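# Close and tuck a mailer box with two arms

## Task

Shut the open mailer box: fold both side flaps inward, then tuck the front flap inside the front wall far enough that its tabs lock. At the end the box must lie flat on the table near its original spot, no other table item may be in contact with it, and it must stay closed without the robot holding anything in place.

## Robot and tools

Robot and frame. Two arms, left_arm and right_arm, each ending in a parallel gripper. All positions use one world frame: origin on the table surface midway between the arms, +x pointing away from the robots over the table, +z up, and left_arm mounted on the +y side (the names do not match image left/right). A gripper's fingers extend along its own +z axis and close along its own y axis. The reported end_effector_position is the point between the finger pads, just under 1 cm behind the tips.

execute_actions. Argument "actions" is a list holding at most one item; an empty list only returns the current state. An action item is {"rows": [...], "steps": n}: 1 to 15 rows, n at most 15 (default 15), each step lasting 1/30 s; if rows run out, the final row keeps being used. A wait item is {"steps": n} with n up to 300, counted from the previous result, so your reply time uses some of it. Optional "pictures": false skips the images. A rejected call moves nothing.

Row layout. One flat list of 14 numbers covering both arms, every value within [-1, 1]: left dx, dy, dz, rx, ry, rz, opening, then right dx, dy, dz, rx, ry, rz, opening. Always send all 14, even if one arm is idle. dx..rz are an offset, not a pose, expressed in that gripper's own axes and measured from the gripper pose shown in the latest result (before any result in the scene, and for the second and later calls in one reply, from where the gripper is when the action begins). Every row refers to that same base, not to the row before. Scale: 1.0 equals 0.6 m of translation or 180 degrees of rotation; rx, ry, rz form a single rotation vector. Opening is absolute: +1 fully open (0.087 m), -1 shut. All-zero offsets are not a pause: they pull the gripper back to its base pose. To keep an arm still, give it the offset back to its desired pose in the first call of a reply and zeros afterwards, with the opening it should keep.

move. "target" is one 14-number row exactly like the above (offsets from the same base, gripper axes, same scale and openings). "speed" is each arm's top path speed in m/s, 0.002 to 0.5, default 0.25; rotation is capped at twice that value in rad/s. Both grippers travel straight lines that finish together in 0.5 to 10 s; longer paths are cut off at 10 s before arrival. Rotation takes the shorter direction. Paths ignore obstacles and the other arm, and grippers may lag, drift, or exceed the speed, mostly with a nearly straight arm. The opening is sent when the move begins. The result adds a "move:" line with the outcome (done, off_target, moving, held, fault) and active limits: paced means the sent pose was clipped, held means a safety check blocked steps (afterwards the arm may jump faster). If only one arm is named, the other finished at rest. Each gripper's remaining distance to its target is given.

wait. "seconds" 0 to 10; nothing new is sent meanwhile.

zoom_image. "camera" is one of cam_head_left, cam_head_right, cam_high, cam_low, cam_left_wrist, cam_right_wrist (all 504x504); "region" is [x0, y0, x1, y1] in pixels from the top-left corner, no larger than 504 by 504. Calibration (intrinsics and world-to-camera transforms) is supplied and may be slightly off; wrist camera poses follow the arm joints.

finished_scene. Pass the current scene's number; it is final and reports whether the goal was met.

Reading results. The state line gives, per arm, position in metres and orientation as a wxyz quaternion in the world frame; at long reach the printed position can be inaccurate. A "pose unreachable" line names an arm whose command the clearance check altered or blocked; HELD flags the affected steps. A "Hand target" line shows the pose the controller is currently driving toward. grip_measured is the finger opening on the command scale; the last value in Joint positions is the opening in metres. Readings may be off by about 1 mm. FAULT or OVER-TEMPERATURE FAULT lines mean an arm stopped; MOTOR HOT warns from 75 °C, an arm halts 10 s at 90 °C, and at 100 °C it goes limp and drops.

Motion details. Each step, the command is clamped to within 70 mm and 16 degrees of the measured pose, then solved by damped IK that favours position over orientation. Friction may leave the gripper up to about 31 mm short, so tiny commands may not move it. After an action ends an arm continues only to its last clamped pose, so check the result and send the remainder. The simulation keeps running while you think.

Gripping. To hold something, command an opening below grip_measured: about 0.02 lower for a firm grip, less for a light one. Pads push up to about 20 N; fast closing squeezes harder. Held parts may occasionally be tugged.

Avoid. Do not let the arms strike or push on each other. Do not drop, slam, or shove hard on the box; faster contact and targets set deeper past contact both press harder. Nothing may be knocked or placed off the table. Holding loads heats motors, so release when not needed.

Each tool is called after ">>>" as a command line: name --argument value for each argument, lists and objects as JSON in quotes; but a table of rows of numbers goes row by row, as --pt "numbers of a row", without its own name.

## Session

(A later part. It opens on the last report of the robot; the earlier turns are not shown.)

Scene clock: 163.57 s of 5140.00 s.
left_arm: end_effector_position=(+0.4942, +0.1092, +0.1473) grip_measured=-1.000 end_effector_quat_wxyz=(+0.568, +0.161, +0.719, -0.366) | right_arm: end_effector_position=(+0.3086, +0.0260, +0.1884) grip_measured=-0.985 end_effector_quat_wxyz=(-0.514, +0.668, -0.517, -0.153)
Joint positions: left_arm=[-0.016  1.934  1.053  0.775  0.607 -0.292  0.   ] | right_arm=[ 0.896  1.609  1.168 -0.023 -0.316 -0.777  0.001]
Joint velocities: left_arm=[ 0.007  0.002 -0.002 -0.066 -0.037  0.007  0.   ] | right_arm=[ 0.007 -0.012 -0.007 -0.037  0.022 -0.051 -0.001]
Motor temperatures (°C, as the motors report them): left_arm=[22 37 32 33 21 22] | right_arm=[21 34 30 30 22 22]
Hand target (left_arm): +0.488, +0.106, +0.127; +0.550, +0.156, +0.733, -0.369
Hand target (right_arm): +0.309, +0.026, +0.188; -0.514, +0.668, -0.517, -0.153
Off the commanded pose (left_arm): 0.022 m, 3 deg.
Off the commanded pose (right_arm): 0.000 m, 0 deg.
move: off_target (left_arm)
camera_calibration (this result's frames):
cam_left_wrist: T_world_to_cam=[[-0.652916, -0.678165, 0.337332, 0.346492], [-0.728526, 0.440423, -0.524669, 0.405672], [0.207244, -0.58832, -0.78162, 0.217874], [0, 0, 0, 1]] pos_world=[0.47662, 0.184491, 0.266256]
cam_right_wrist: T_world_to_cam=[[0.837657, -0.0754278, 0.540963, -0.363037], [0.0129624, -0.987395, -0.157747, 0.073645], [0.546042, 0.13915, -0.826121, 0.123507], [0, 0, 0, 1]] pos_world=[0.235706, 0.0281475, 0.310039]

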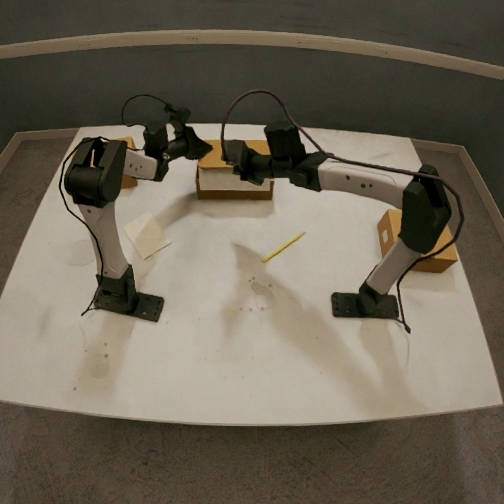

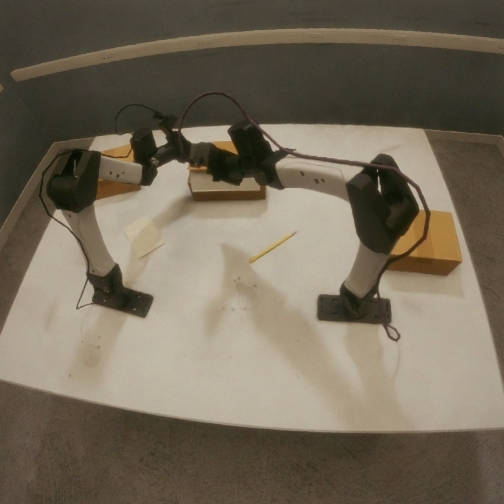

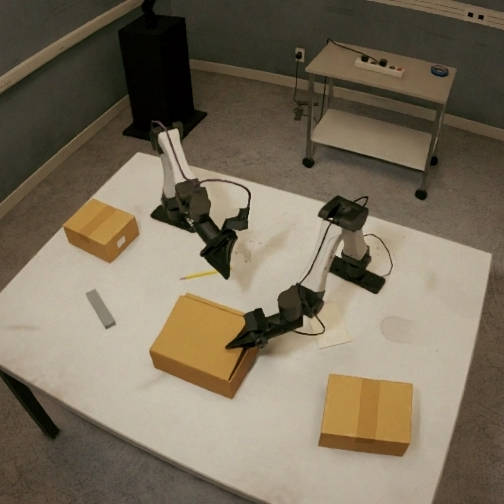

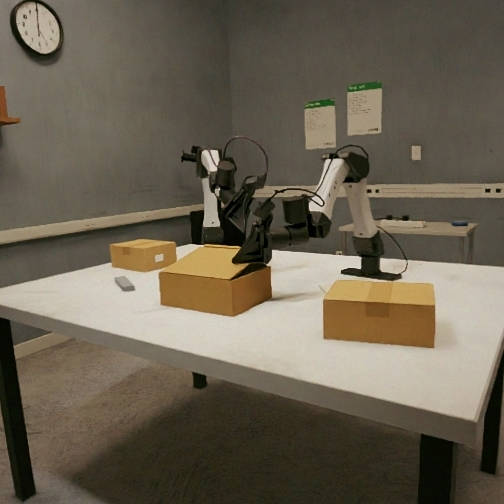

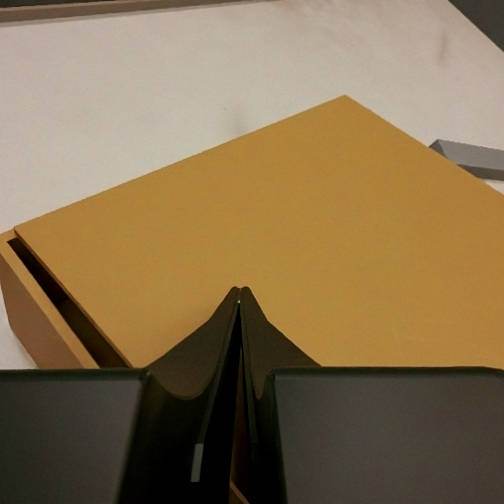

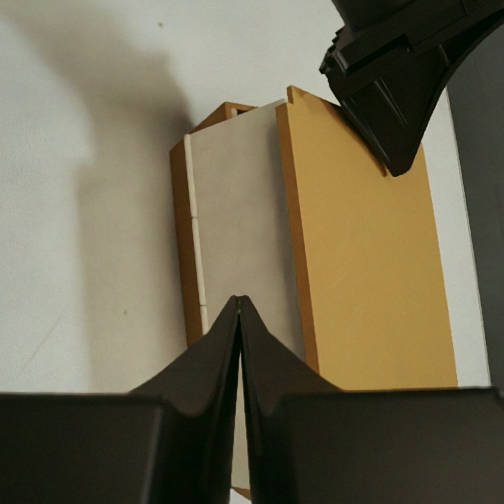

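>>> move --target '[-0.083,-0.035,-0.014,0,0,0,-1, 0.079,0,0.056,0,0,0,-1]' --speed 0.08

>>> move --target '[0,0,0,0,0,0,-1, 0.037,-0.087,0.031,0,0,0,-1]' --speed 0.06

Scene clock: 167.83 s of 5140.00 s.
left_arm: end_effector_position=(+0.4901, +0.1100, +0.2020) grip_measured=-1.000 end_effector_quat_wxyz=(+0.574, +0.163, +0.714, -0.366) | right_arm: end_effector_position=(+0.3370, +0.0303, +0.1471) grip_measured=-0.985 end_effector_quat_wxyz=(-0.514, +0.666, -0.519, -0.154)
Joint positions: left_arm=[-0.016  1.814  1.126  0.599  0.607 -0.292  0.   ] | right_arm=[ 0.846  1.736  1.14   0.125 -0.359 -0.794  0.001]
Joint velocities: left_arm=[-0.002 -0.017  0.012  0.007  0.081 -0.095  0.   ] | right_arm=[ 0.007 -0.007 -0.012 -0.007 -0.081 -0.022  0.001]
Motor temperatures (°C, as the motors report them): left_arm=[22 37 32 33 21 22] | right_arm=[21 33 30 31 22 22]
Hand target (left_arm): +0.490, +0.111, +0.202; +0.568, +0.161, +0.719, -0.366
Hand target (right_arm): +0.339, +0.029, +0.140; -0.514, +0.668, -0.517, -0.153
Off the commanded pose (left_arm): 0.000 m, 1 deg.
Off the commanded pose (right_arm): 0.008 m, 0 deg.
move: done
camera_calibration (this result's frames):
cam_left_wrist: T_world_to_cam=[[-0.658535, -0.677122, 0.328388, 0.330364], [-0.719556, 0.438757, -0.538267, 0.429647], [0.22039, -0.590761, -0.776163, 0.254627], [0, 0, 0, 1]] pos_world=[0.470593, 0.18561, 0.32041]
cam_right_wrist: T_world_to_cam=[[0.839866, -0.0808154, 0.536744, -0.36411], [0.00752488, -0.987026, -0.160387, 0.0732], [0.542742, 0.138743, -0.828361, 0.0747229], [0, 0, 0, 1]] pos_world=[0.264698, 0.0324573, 0.269072]

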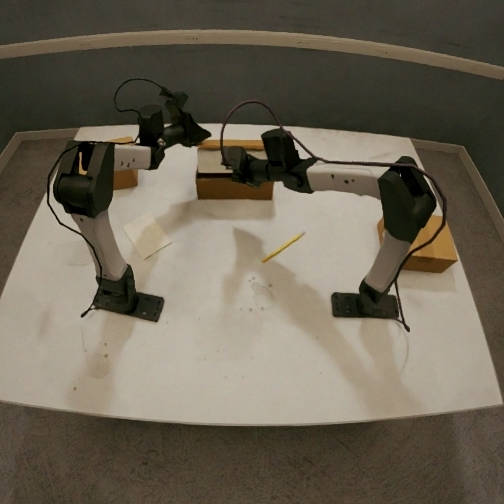

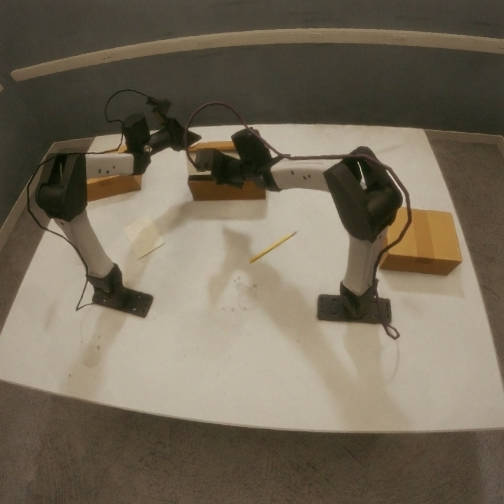

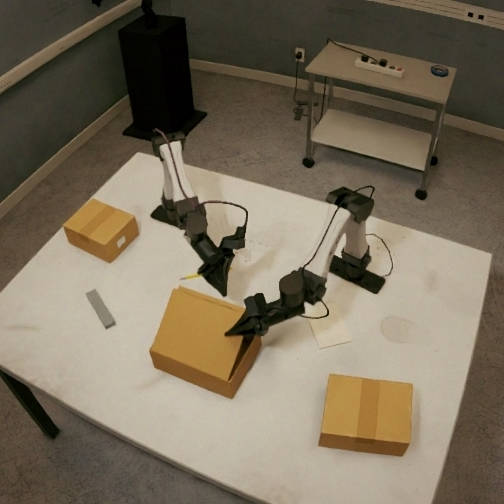

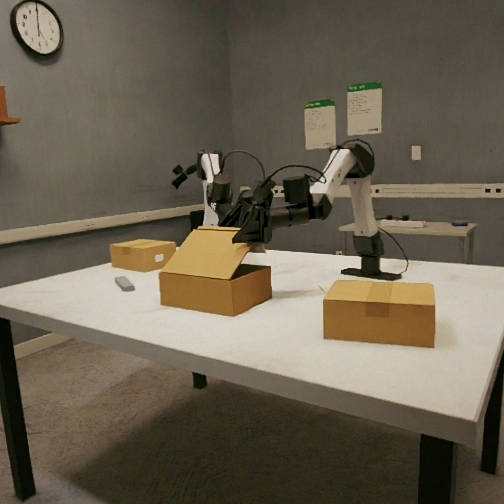

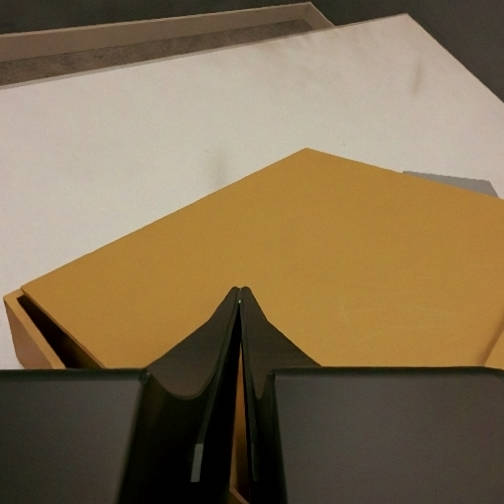

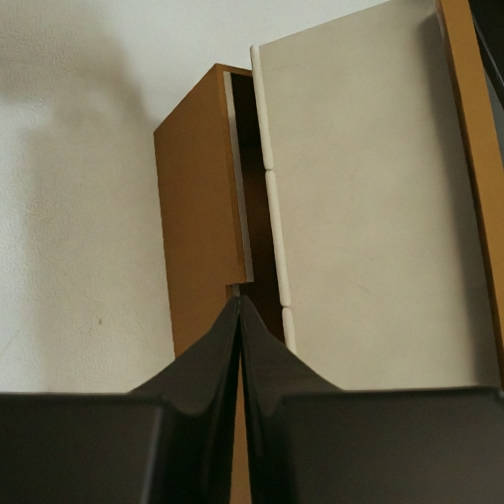

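Scene clock: 169.10 s of 5140.00 s.
left_arm: end_effector_position=(+0.4901, +0.1100, +0.2020) grip_measured=-1.000 end_effector_quat_wxyz=(+0.574, +0.163, +0.714, -0.366) | right_arm: end_effector_position=(+0.3891, +0.0298, +0.1470) grip_measured=-0.985 end_effector_quat_wxyz=(-0.510, +0.664, -0.523, -0.158)
Joint positions: left_arm=[-0.016  1.814  1.126  0.599  0.607 -0.292  0.   ] | right_arm=[ 0.75   1.875  1.325  0.054 -0.447 -0.832  0.001]
Joint velocities: left_arm=[-0.012  0.002  0.007  0.037  0.037 -0.066  0.   ] | right_arm=[-0.002 -0.022  0.002 -0.007  0.007 -0.007 -0.   ]
Motor temperatures (°C, as the motors report them): left_arm=[22 37 32 33 21 22] | right_arm=[21 33 30 31 22 22]
Hand target (left_arm): +0.490, +0.110, +0.202; +0.574, +0.163, +0.714, -0.366
Hand target (right_arm): +0.396, +0.030, +0.150; -0.514, +0.665, -0.519, -0.154
Off the commanded pose (left_arm): 0.000 m, 0 deg.
Off the commanded pose (right_arm): 0.008 m, 1 deg.
move: done
camera_calibration (this result's frames):
cam_left_wrist: T_world_to_cam=[[-0.658535, -0.677122, 0.328388, 0.330364], [-0.719556, 0.438757, -0.538267, 0.429647], [0.22039, -0.590761, -0.776163, 0.254627], [0, 0, 0, 1]] pos_world=[0.470593, 0.18561, 0.32041]
cam_right_wrist: T_world_to_cam=[[0.847079, -0.0821959, 0.525072, -0.408909], [0.00424534, -0.98689, -0.161339, 0.0737541], [0.531449, 0.138896, -0.835625, 0.051926], [0, 0, 0, 1]] pos_world=[0.318469, 0.0319643, 0.269997]

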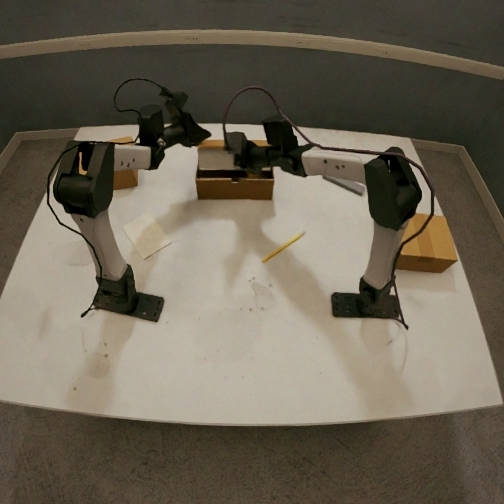

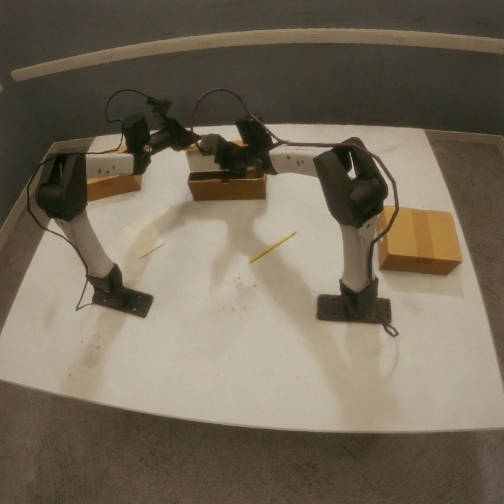

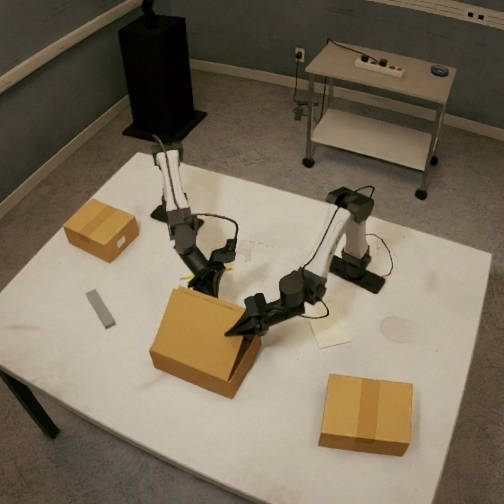

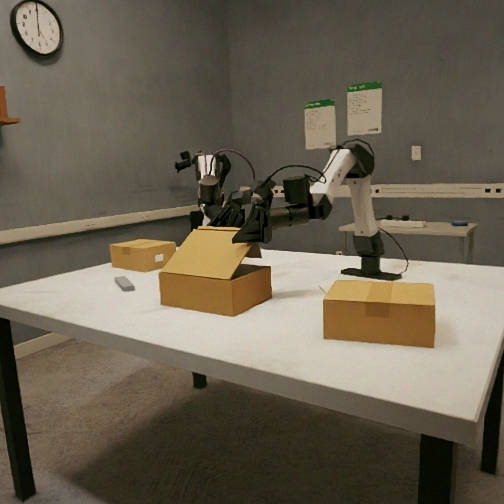

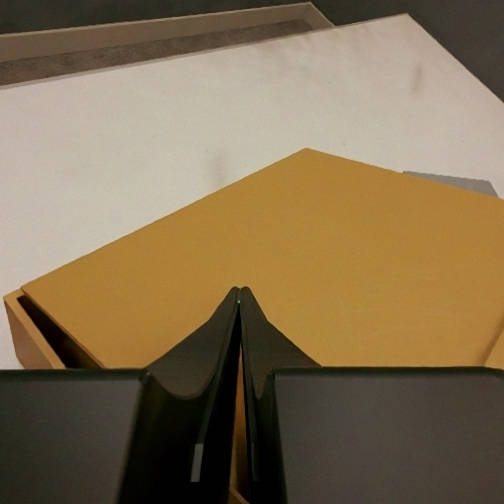

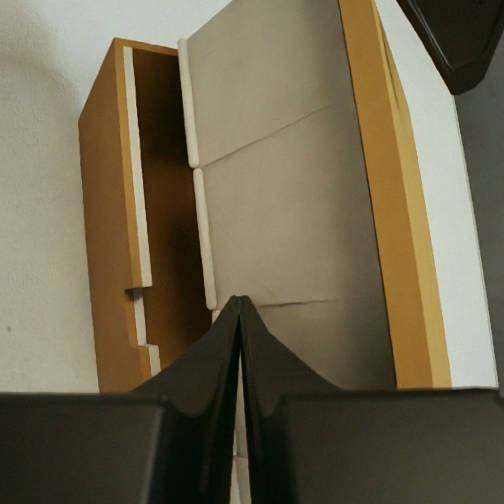

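Good. Lower lid ~4 cm with the guide following down slightly.

>>> move --target '[0.075,0.03,0.012,0,0,0,-1, 0.025,0.016,0.016,0,0,0,-1]' --speed 0.05

>>> move --target '[0,0,0,0,0,0,-1, -0.09,0.08,-0.07,0,0,0,-1]' --speed 0.08

>>> move --target '[0.08,0.03,0.012,0,0,0,-1, 0,0,0,0,0,0,-1]' --speed 0.05

>>> zoom_image --camera "cam_head_left" --region '[170, 100, 310, 210]'

Scene clock: 172.93 s of 5140.00 s.
left_arm: end_effector_position=(+0.4969, +0.1088, +0.1722) grip_measured=-1.000 end_effector_quat_wxyz=(+0.588, +0.168, +0.702, -0.365) | right_arm: end_effector_position=(+0.3854, +0.0302, +0.1311) grip_measured=-0.985 end_effector_quat_wxyz=(-0.503, +0.668, -0.523, -0.164)
Joint positions: left_arm=[-0.016  1.902  1.072  0.781  0.606 -0.292  0.   ] | right_arm=[ 0.752  1.892  1.294  0.086 -0.457 -0.834  0.001]
Joint velocities: left_arm=[ 0.012  0.007  0.012  0.095 -0.007  0.081  0.   ] | right_arm=[-0.017 -0.007 -0.012 -0.022  0.037 -0.022  0.   ]
Motor temperatures (°C, as the motors report them): left_arm=[22 37 32 33 21 22] | right_arm=[21 33 31 31 22 22]
Hand target (left_arm): +0.493, +0.108, +0.153; +0.574, +0.163, +0.714, -0.366
Hand target (right_arm): +0.390, +0.031, +0.127; -0.510, +0.664, -0.523, -0.158
Off the commanded pose (left_arm): 0.019 m, 2 deg.
Off the commanded pose (right_arm): 0.006 m, 1 deg.
move: off_target (left_arm)
camera_calibration (this result's frames):
cam_left_wrist: T_world_to_cam=[[-0.670308, -0.675363, 0.307527, 0.353055], [-0.698496, 0.434275, -0.568778, 0.414245], [0.25058, -0.596062, -0.762836, 0.212635], [0, 0, 0, 1]] pos_world=[0.472721, 0.185288, 0.289245]
cam_right_wrist: T_world_to_cam=[[0.855202, -0.0685252, 0.513746, -0.399417], [0.0133199, -0.987988, -0.153954, 0.0671135], [0.518124, 0.138505, -0.844016, 0.0467858], [0, 0, 0, 1]] pos_world=[0.316447, 0.0324572, 0.255019]

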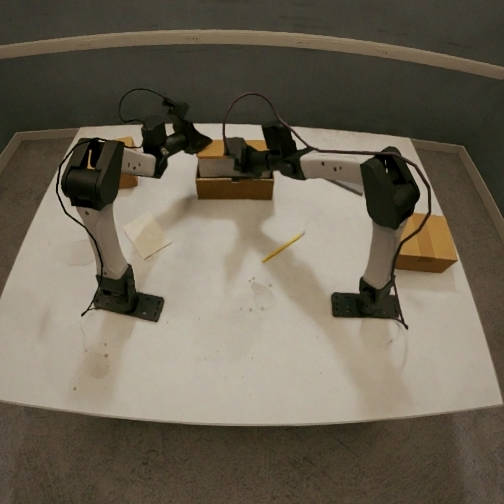

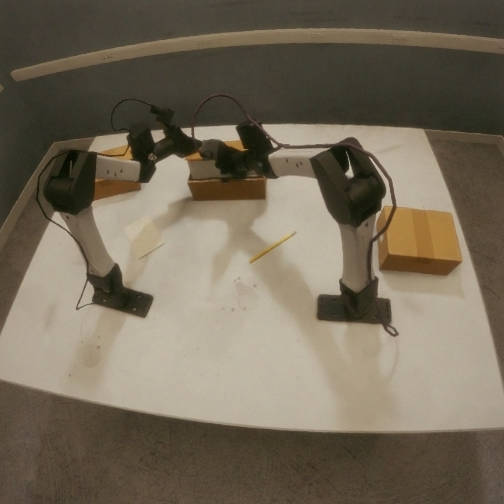

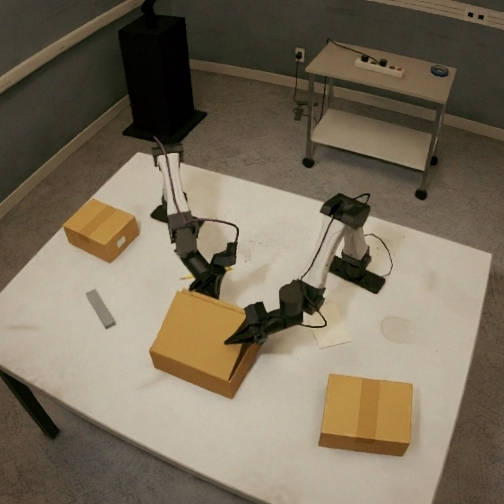

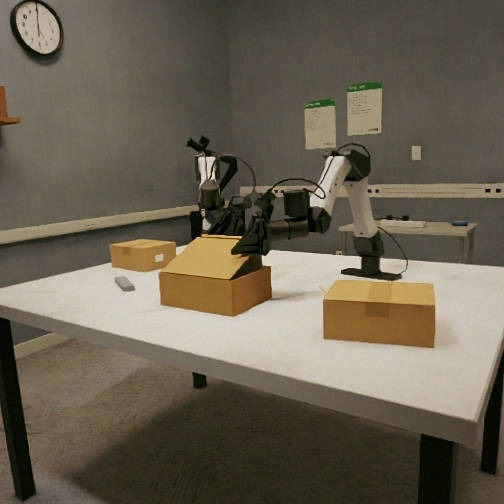

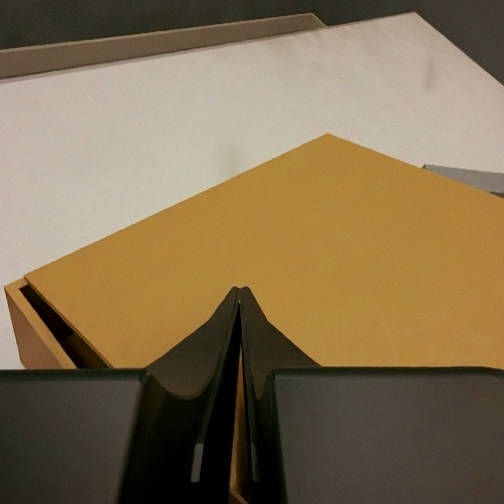

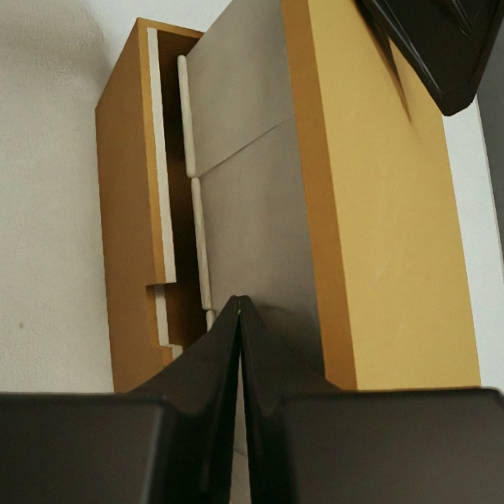

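Scene clock: 174.30 s of 5140.00 s.
left_arm: end_effector_position=(+0.4969, +0.1088, +0.1722) grip_measured=-1.000 end_effector_quat_wxyz=(+0.588, +0.168, +0.702, -0.365) | right_arm: end_effector_position=(+0.3157, +0.0312, +0.1660) grip_measured=-0.985 end_effector_quat_wxyz=(-0.508, +0.670, -0.517, -0.164)
Joint positions: left_arm=[-0.016  1.902  1.072  0.781  0.606 -0.292  0.   ] | right_arm=[ 0.88   1.668  1.147  0.044 -0.35  -0.777  0.001]
Joint velocities: left_arm=[-0.002  0.007  0.002 -0.051 -0.022 -0.022  0.   ] | right_arm=[-0.012 -0.002 -0.012 -0.051  0.066 -0.007  0.   ]
Motor temperatures (°C, as the motors report them): left_arm=[22 37 32 33 21 22] | right_arm=[21 33 30 31 22 22]
Hand target (left_arm): +0.497, +0.109, +0.172; +0.588, +0.168, +0.702, -0.365
Hand target (right_arm): +0.310, +0.026, +0.165; -0.503, +0.668, -0.523, -0.163
Off the commanded pose (left_arm): 0.000 m, 0 deg.
Off the commanded pose (right_arm): 0.008 m, 1 deg.
move: done
camera_calibration (this result's frames):
cam_left_wrist: T_world_to_cam=[[-0.670308, -0.675363, 0.307527, 0.353055], [-0.698496, 0.434275, -0.568778, 0.414245], [0.25058, -0.596062, -0.762836, 0.212635], [0, 0, 0, 1]] pos_world=[0.472721, 0.185288, 0.289245]
cam_right_wrist: T_world_to_cam=[[0.849301, -0.0639094, 0.524026, -0.35766], [0.0243684, -0.986841, -0.159848, 0.0719405], [0.527346, 0.148529, -0.836568, 0.107762], [0, 0, 0, 1]] pos_world=[0.24518, 0.0321303, 0.289073]

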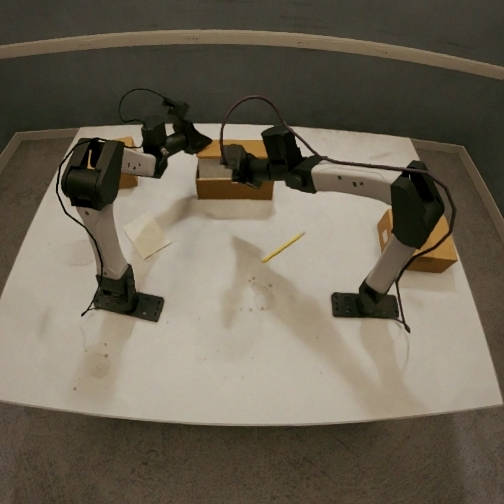

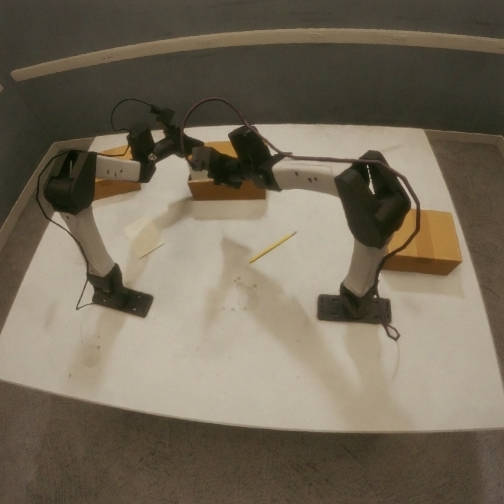

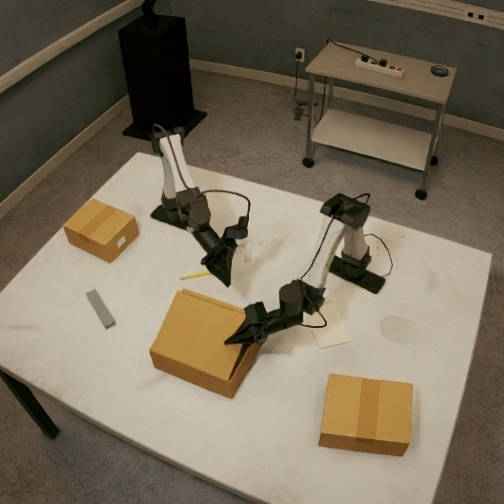

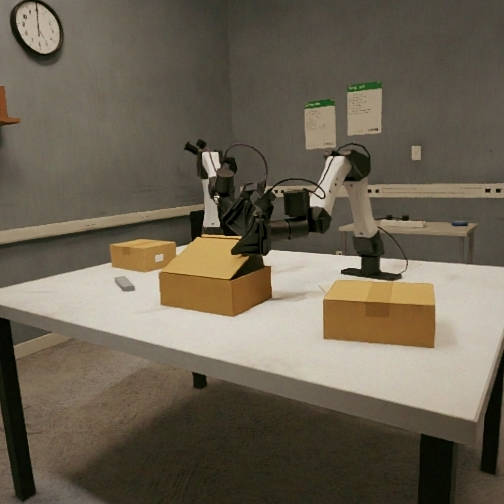

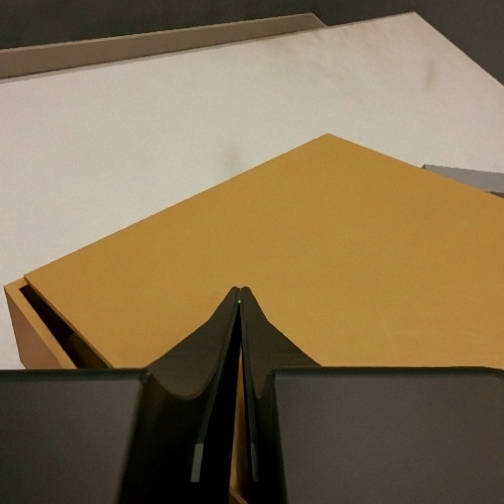

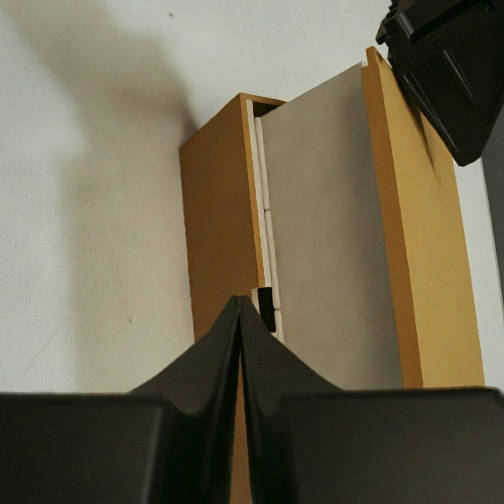

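Scene clock: 175.60 s of 5140.00 s.
left_arm: end_effector_position=(+0.5063, +0.1071, +0.1439) grip_measured=-1.000 end_effector_quat_wxyz=(+0.607, +0.174, +0.685, -0.364) | right_arm: end_effector_position=(+0.3157, +0.0312, +0.1660) grip_measured=-0.985 end_effector_quat_wxyz=(-0.508, +0.670, -0.517, -0.164)
Joint positions: left_arm=[-0.016  2.02   1.051  0.97   0.606 -0.292  0.   ] | right_arm=[ 0.88   1.668  1.147  0.044 -0.35  -0.777  0.001]
Joint velocities: left_arm=[-0.007 -0.012 -0.007  0.037 -0.022 -0.022  0.   ] | right_arm=[-0.022 -0.002 -0.002 -0.11   0.022 -0.007  0.001]
Motor temperatures (°C, as the motors report them): left_arm=[22 37 32 33 21 22] | right_arm=[21 33 31 31 22 22]
Hand target (left_arm): +0.501, +0.106, +0.121; +0.588, +0.168, +0.702, -0.365
Hand target (right_arm): +0.316, +0.031, +0.166; -0.508, +0.670, -0.517, -0.164
Off the commanded pose (left_arm): 0.024 m, 3 deg.
Off the commanded pose (right_arm): 0.000 m, 0 deg.
move: off_target (left_arm)
camera_calibration (this result's frames):
cam_left_wrist: T_world_to_cam=[[-0.685174, -0.672602, 0.279541, 0.378187], [-0.668711, 0.428744, -0.607457, 0.396567], [0.288725, -0.603145, -0.743541, 0.166258], [0, 0, 0, 1]] pos_world=[0.47631, 0.184622, 0.258798]
cam_right_wrist: T_world_to_cam=[[0.849301, -0.0639094, 0.524026, -0.35766], [0.0243684, -0.986841, -0.159848, 0.0719405], [0.527346, 0.148529, -0.836568, 0.107762], [0, 0, 0, 1]] pos_world=[0.24518, 0.0321303, 0.289073]

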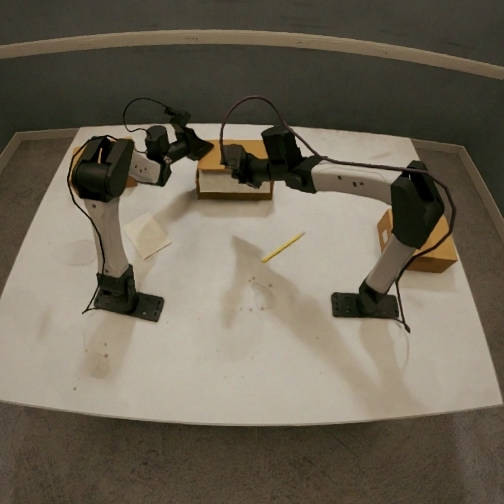

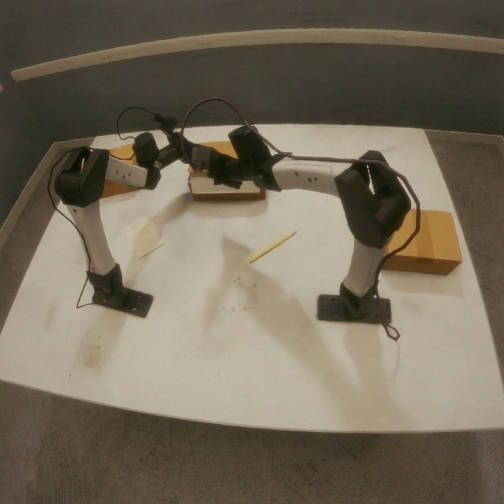

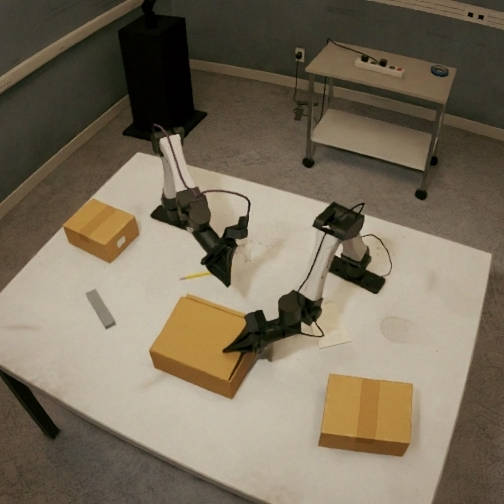

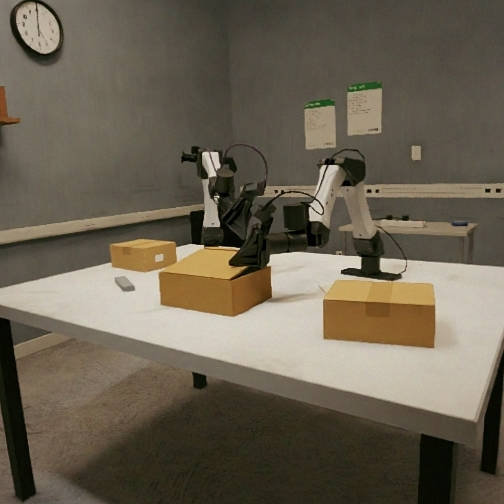

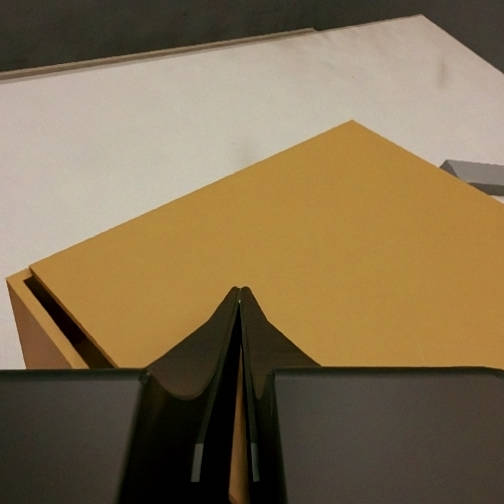

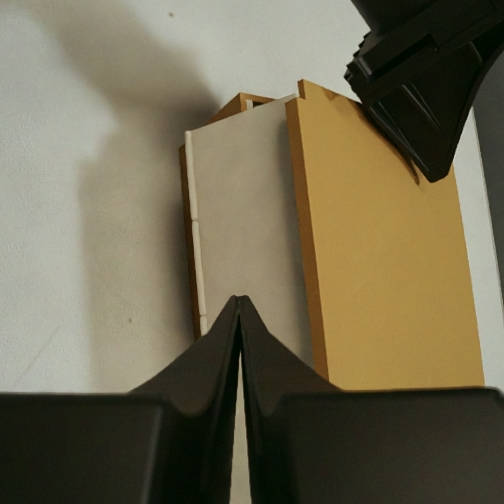

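Region (170, 100, 310, 210) of cam_head_left's 504x504 image, scaled by 3.600, with more detail than that image has; it fills the top 396 rows of this view, and the rest is white.

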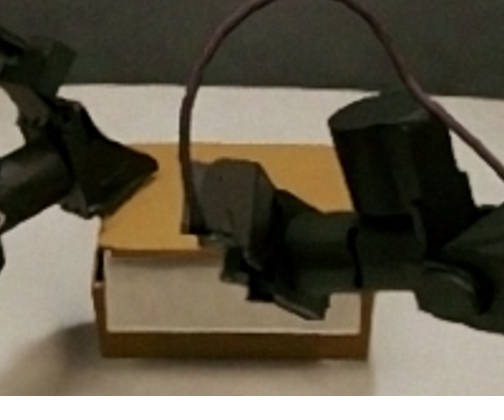

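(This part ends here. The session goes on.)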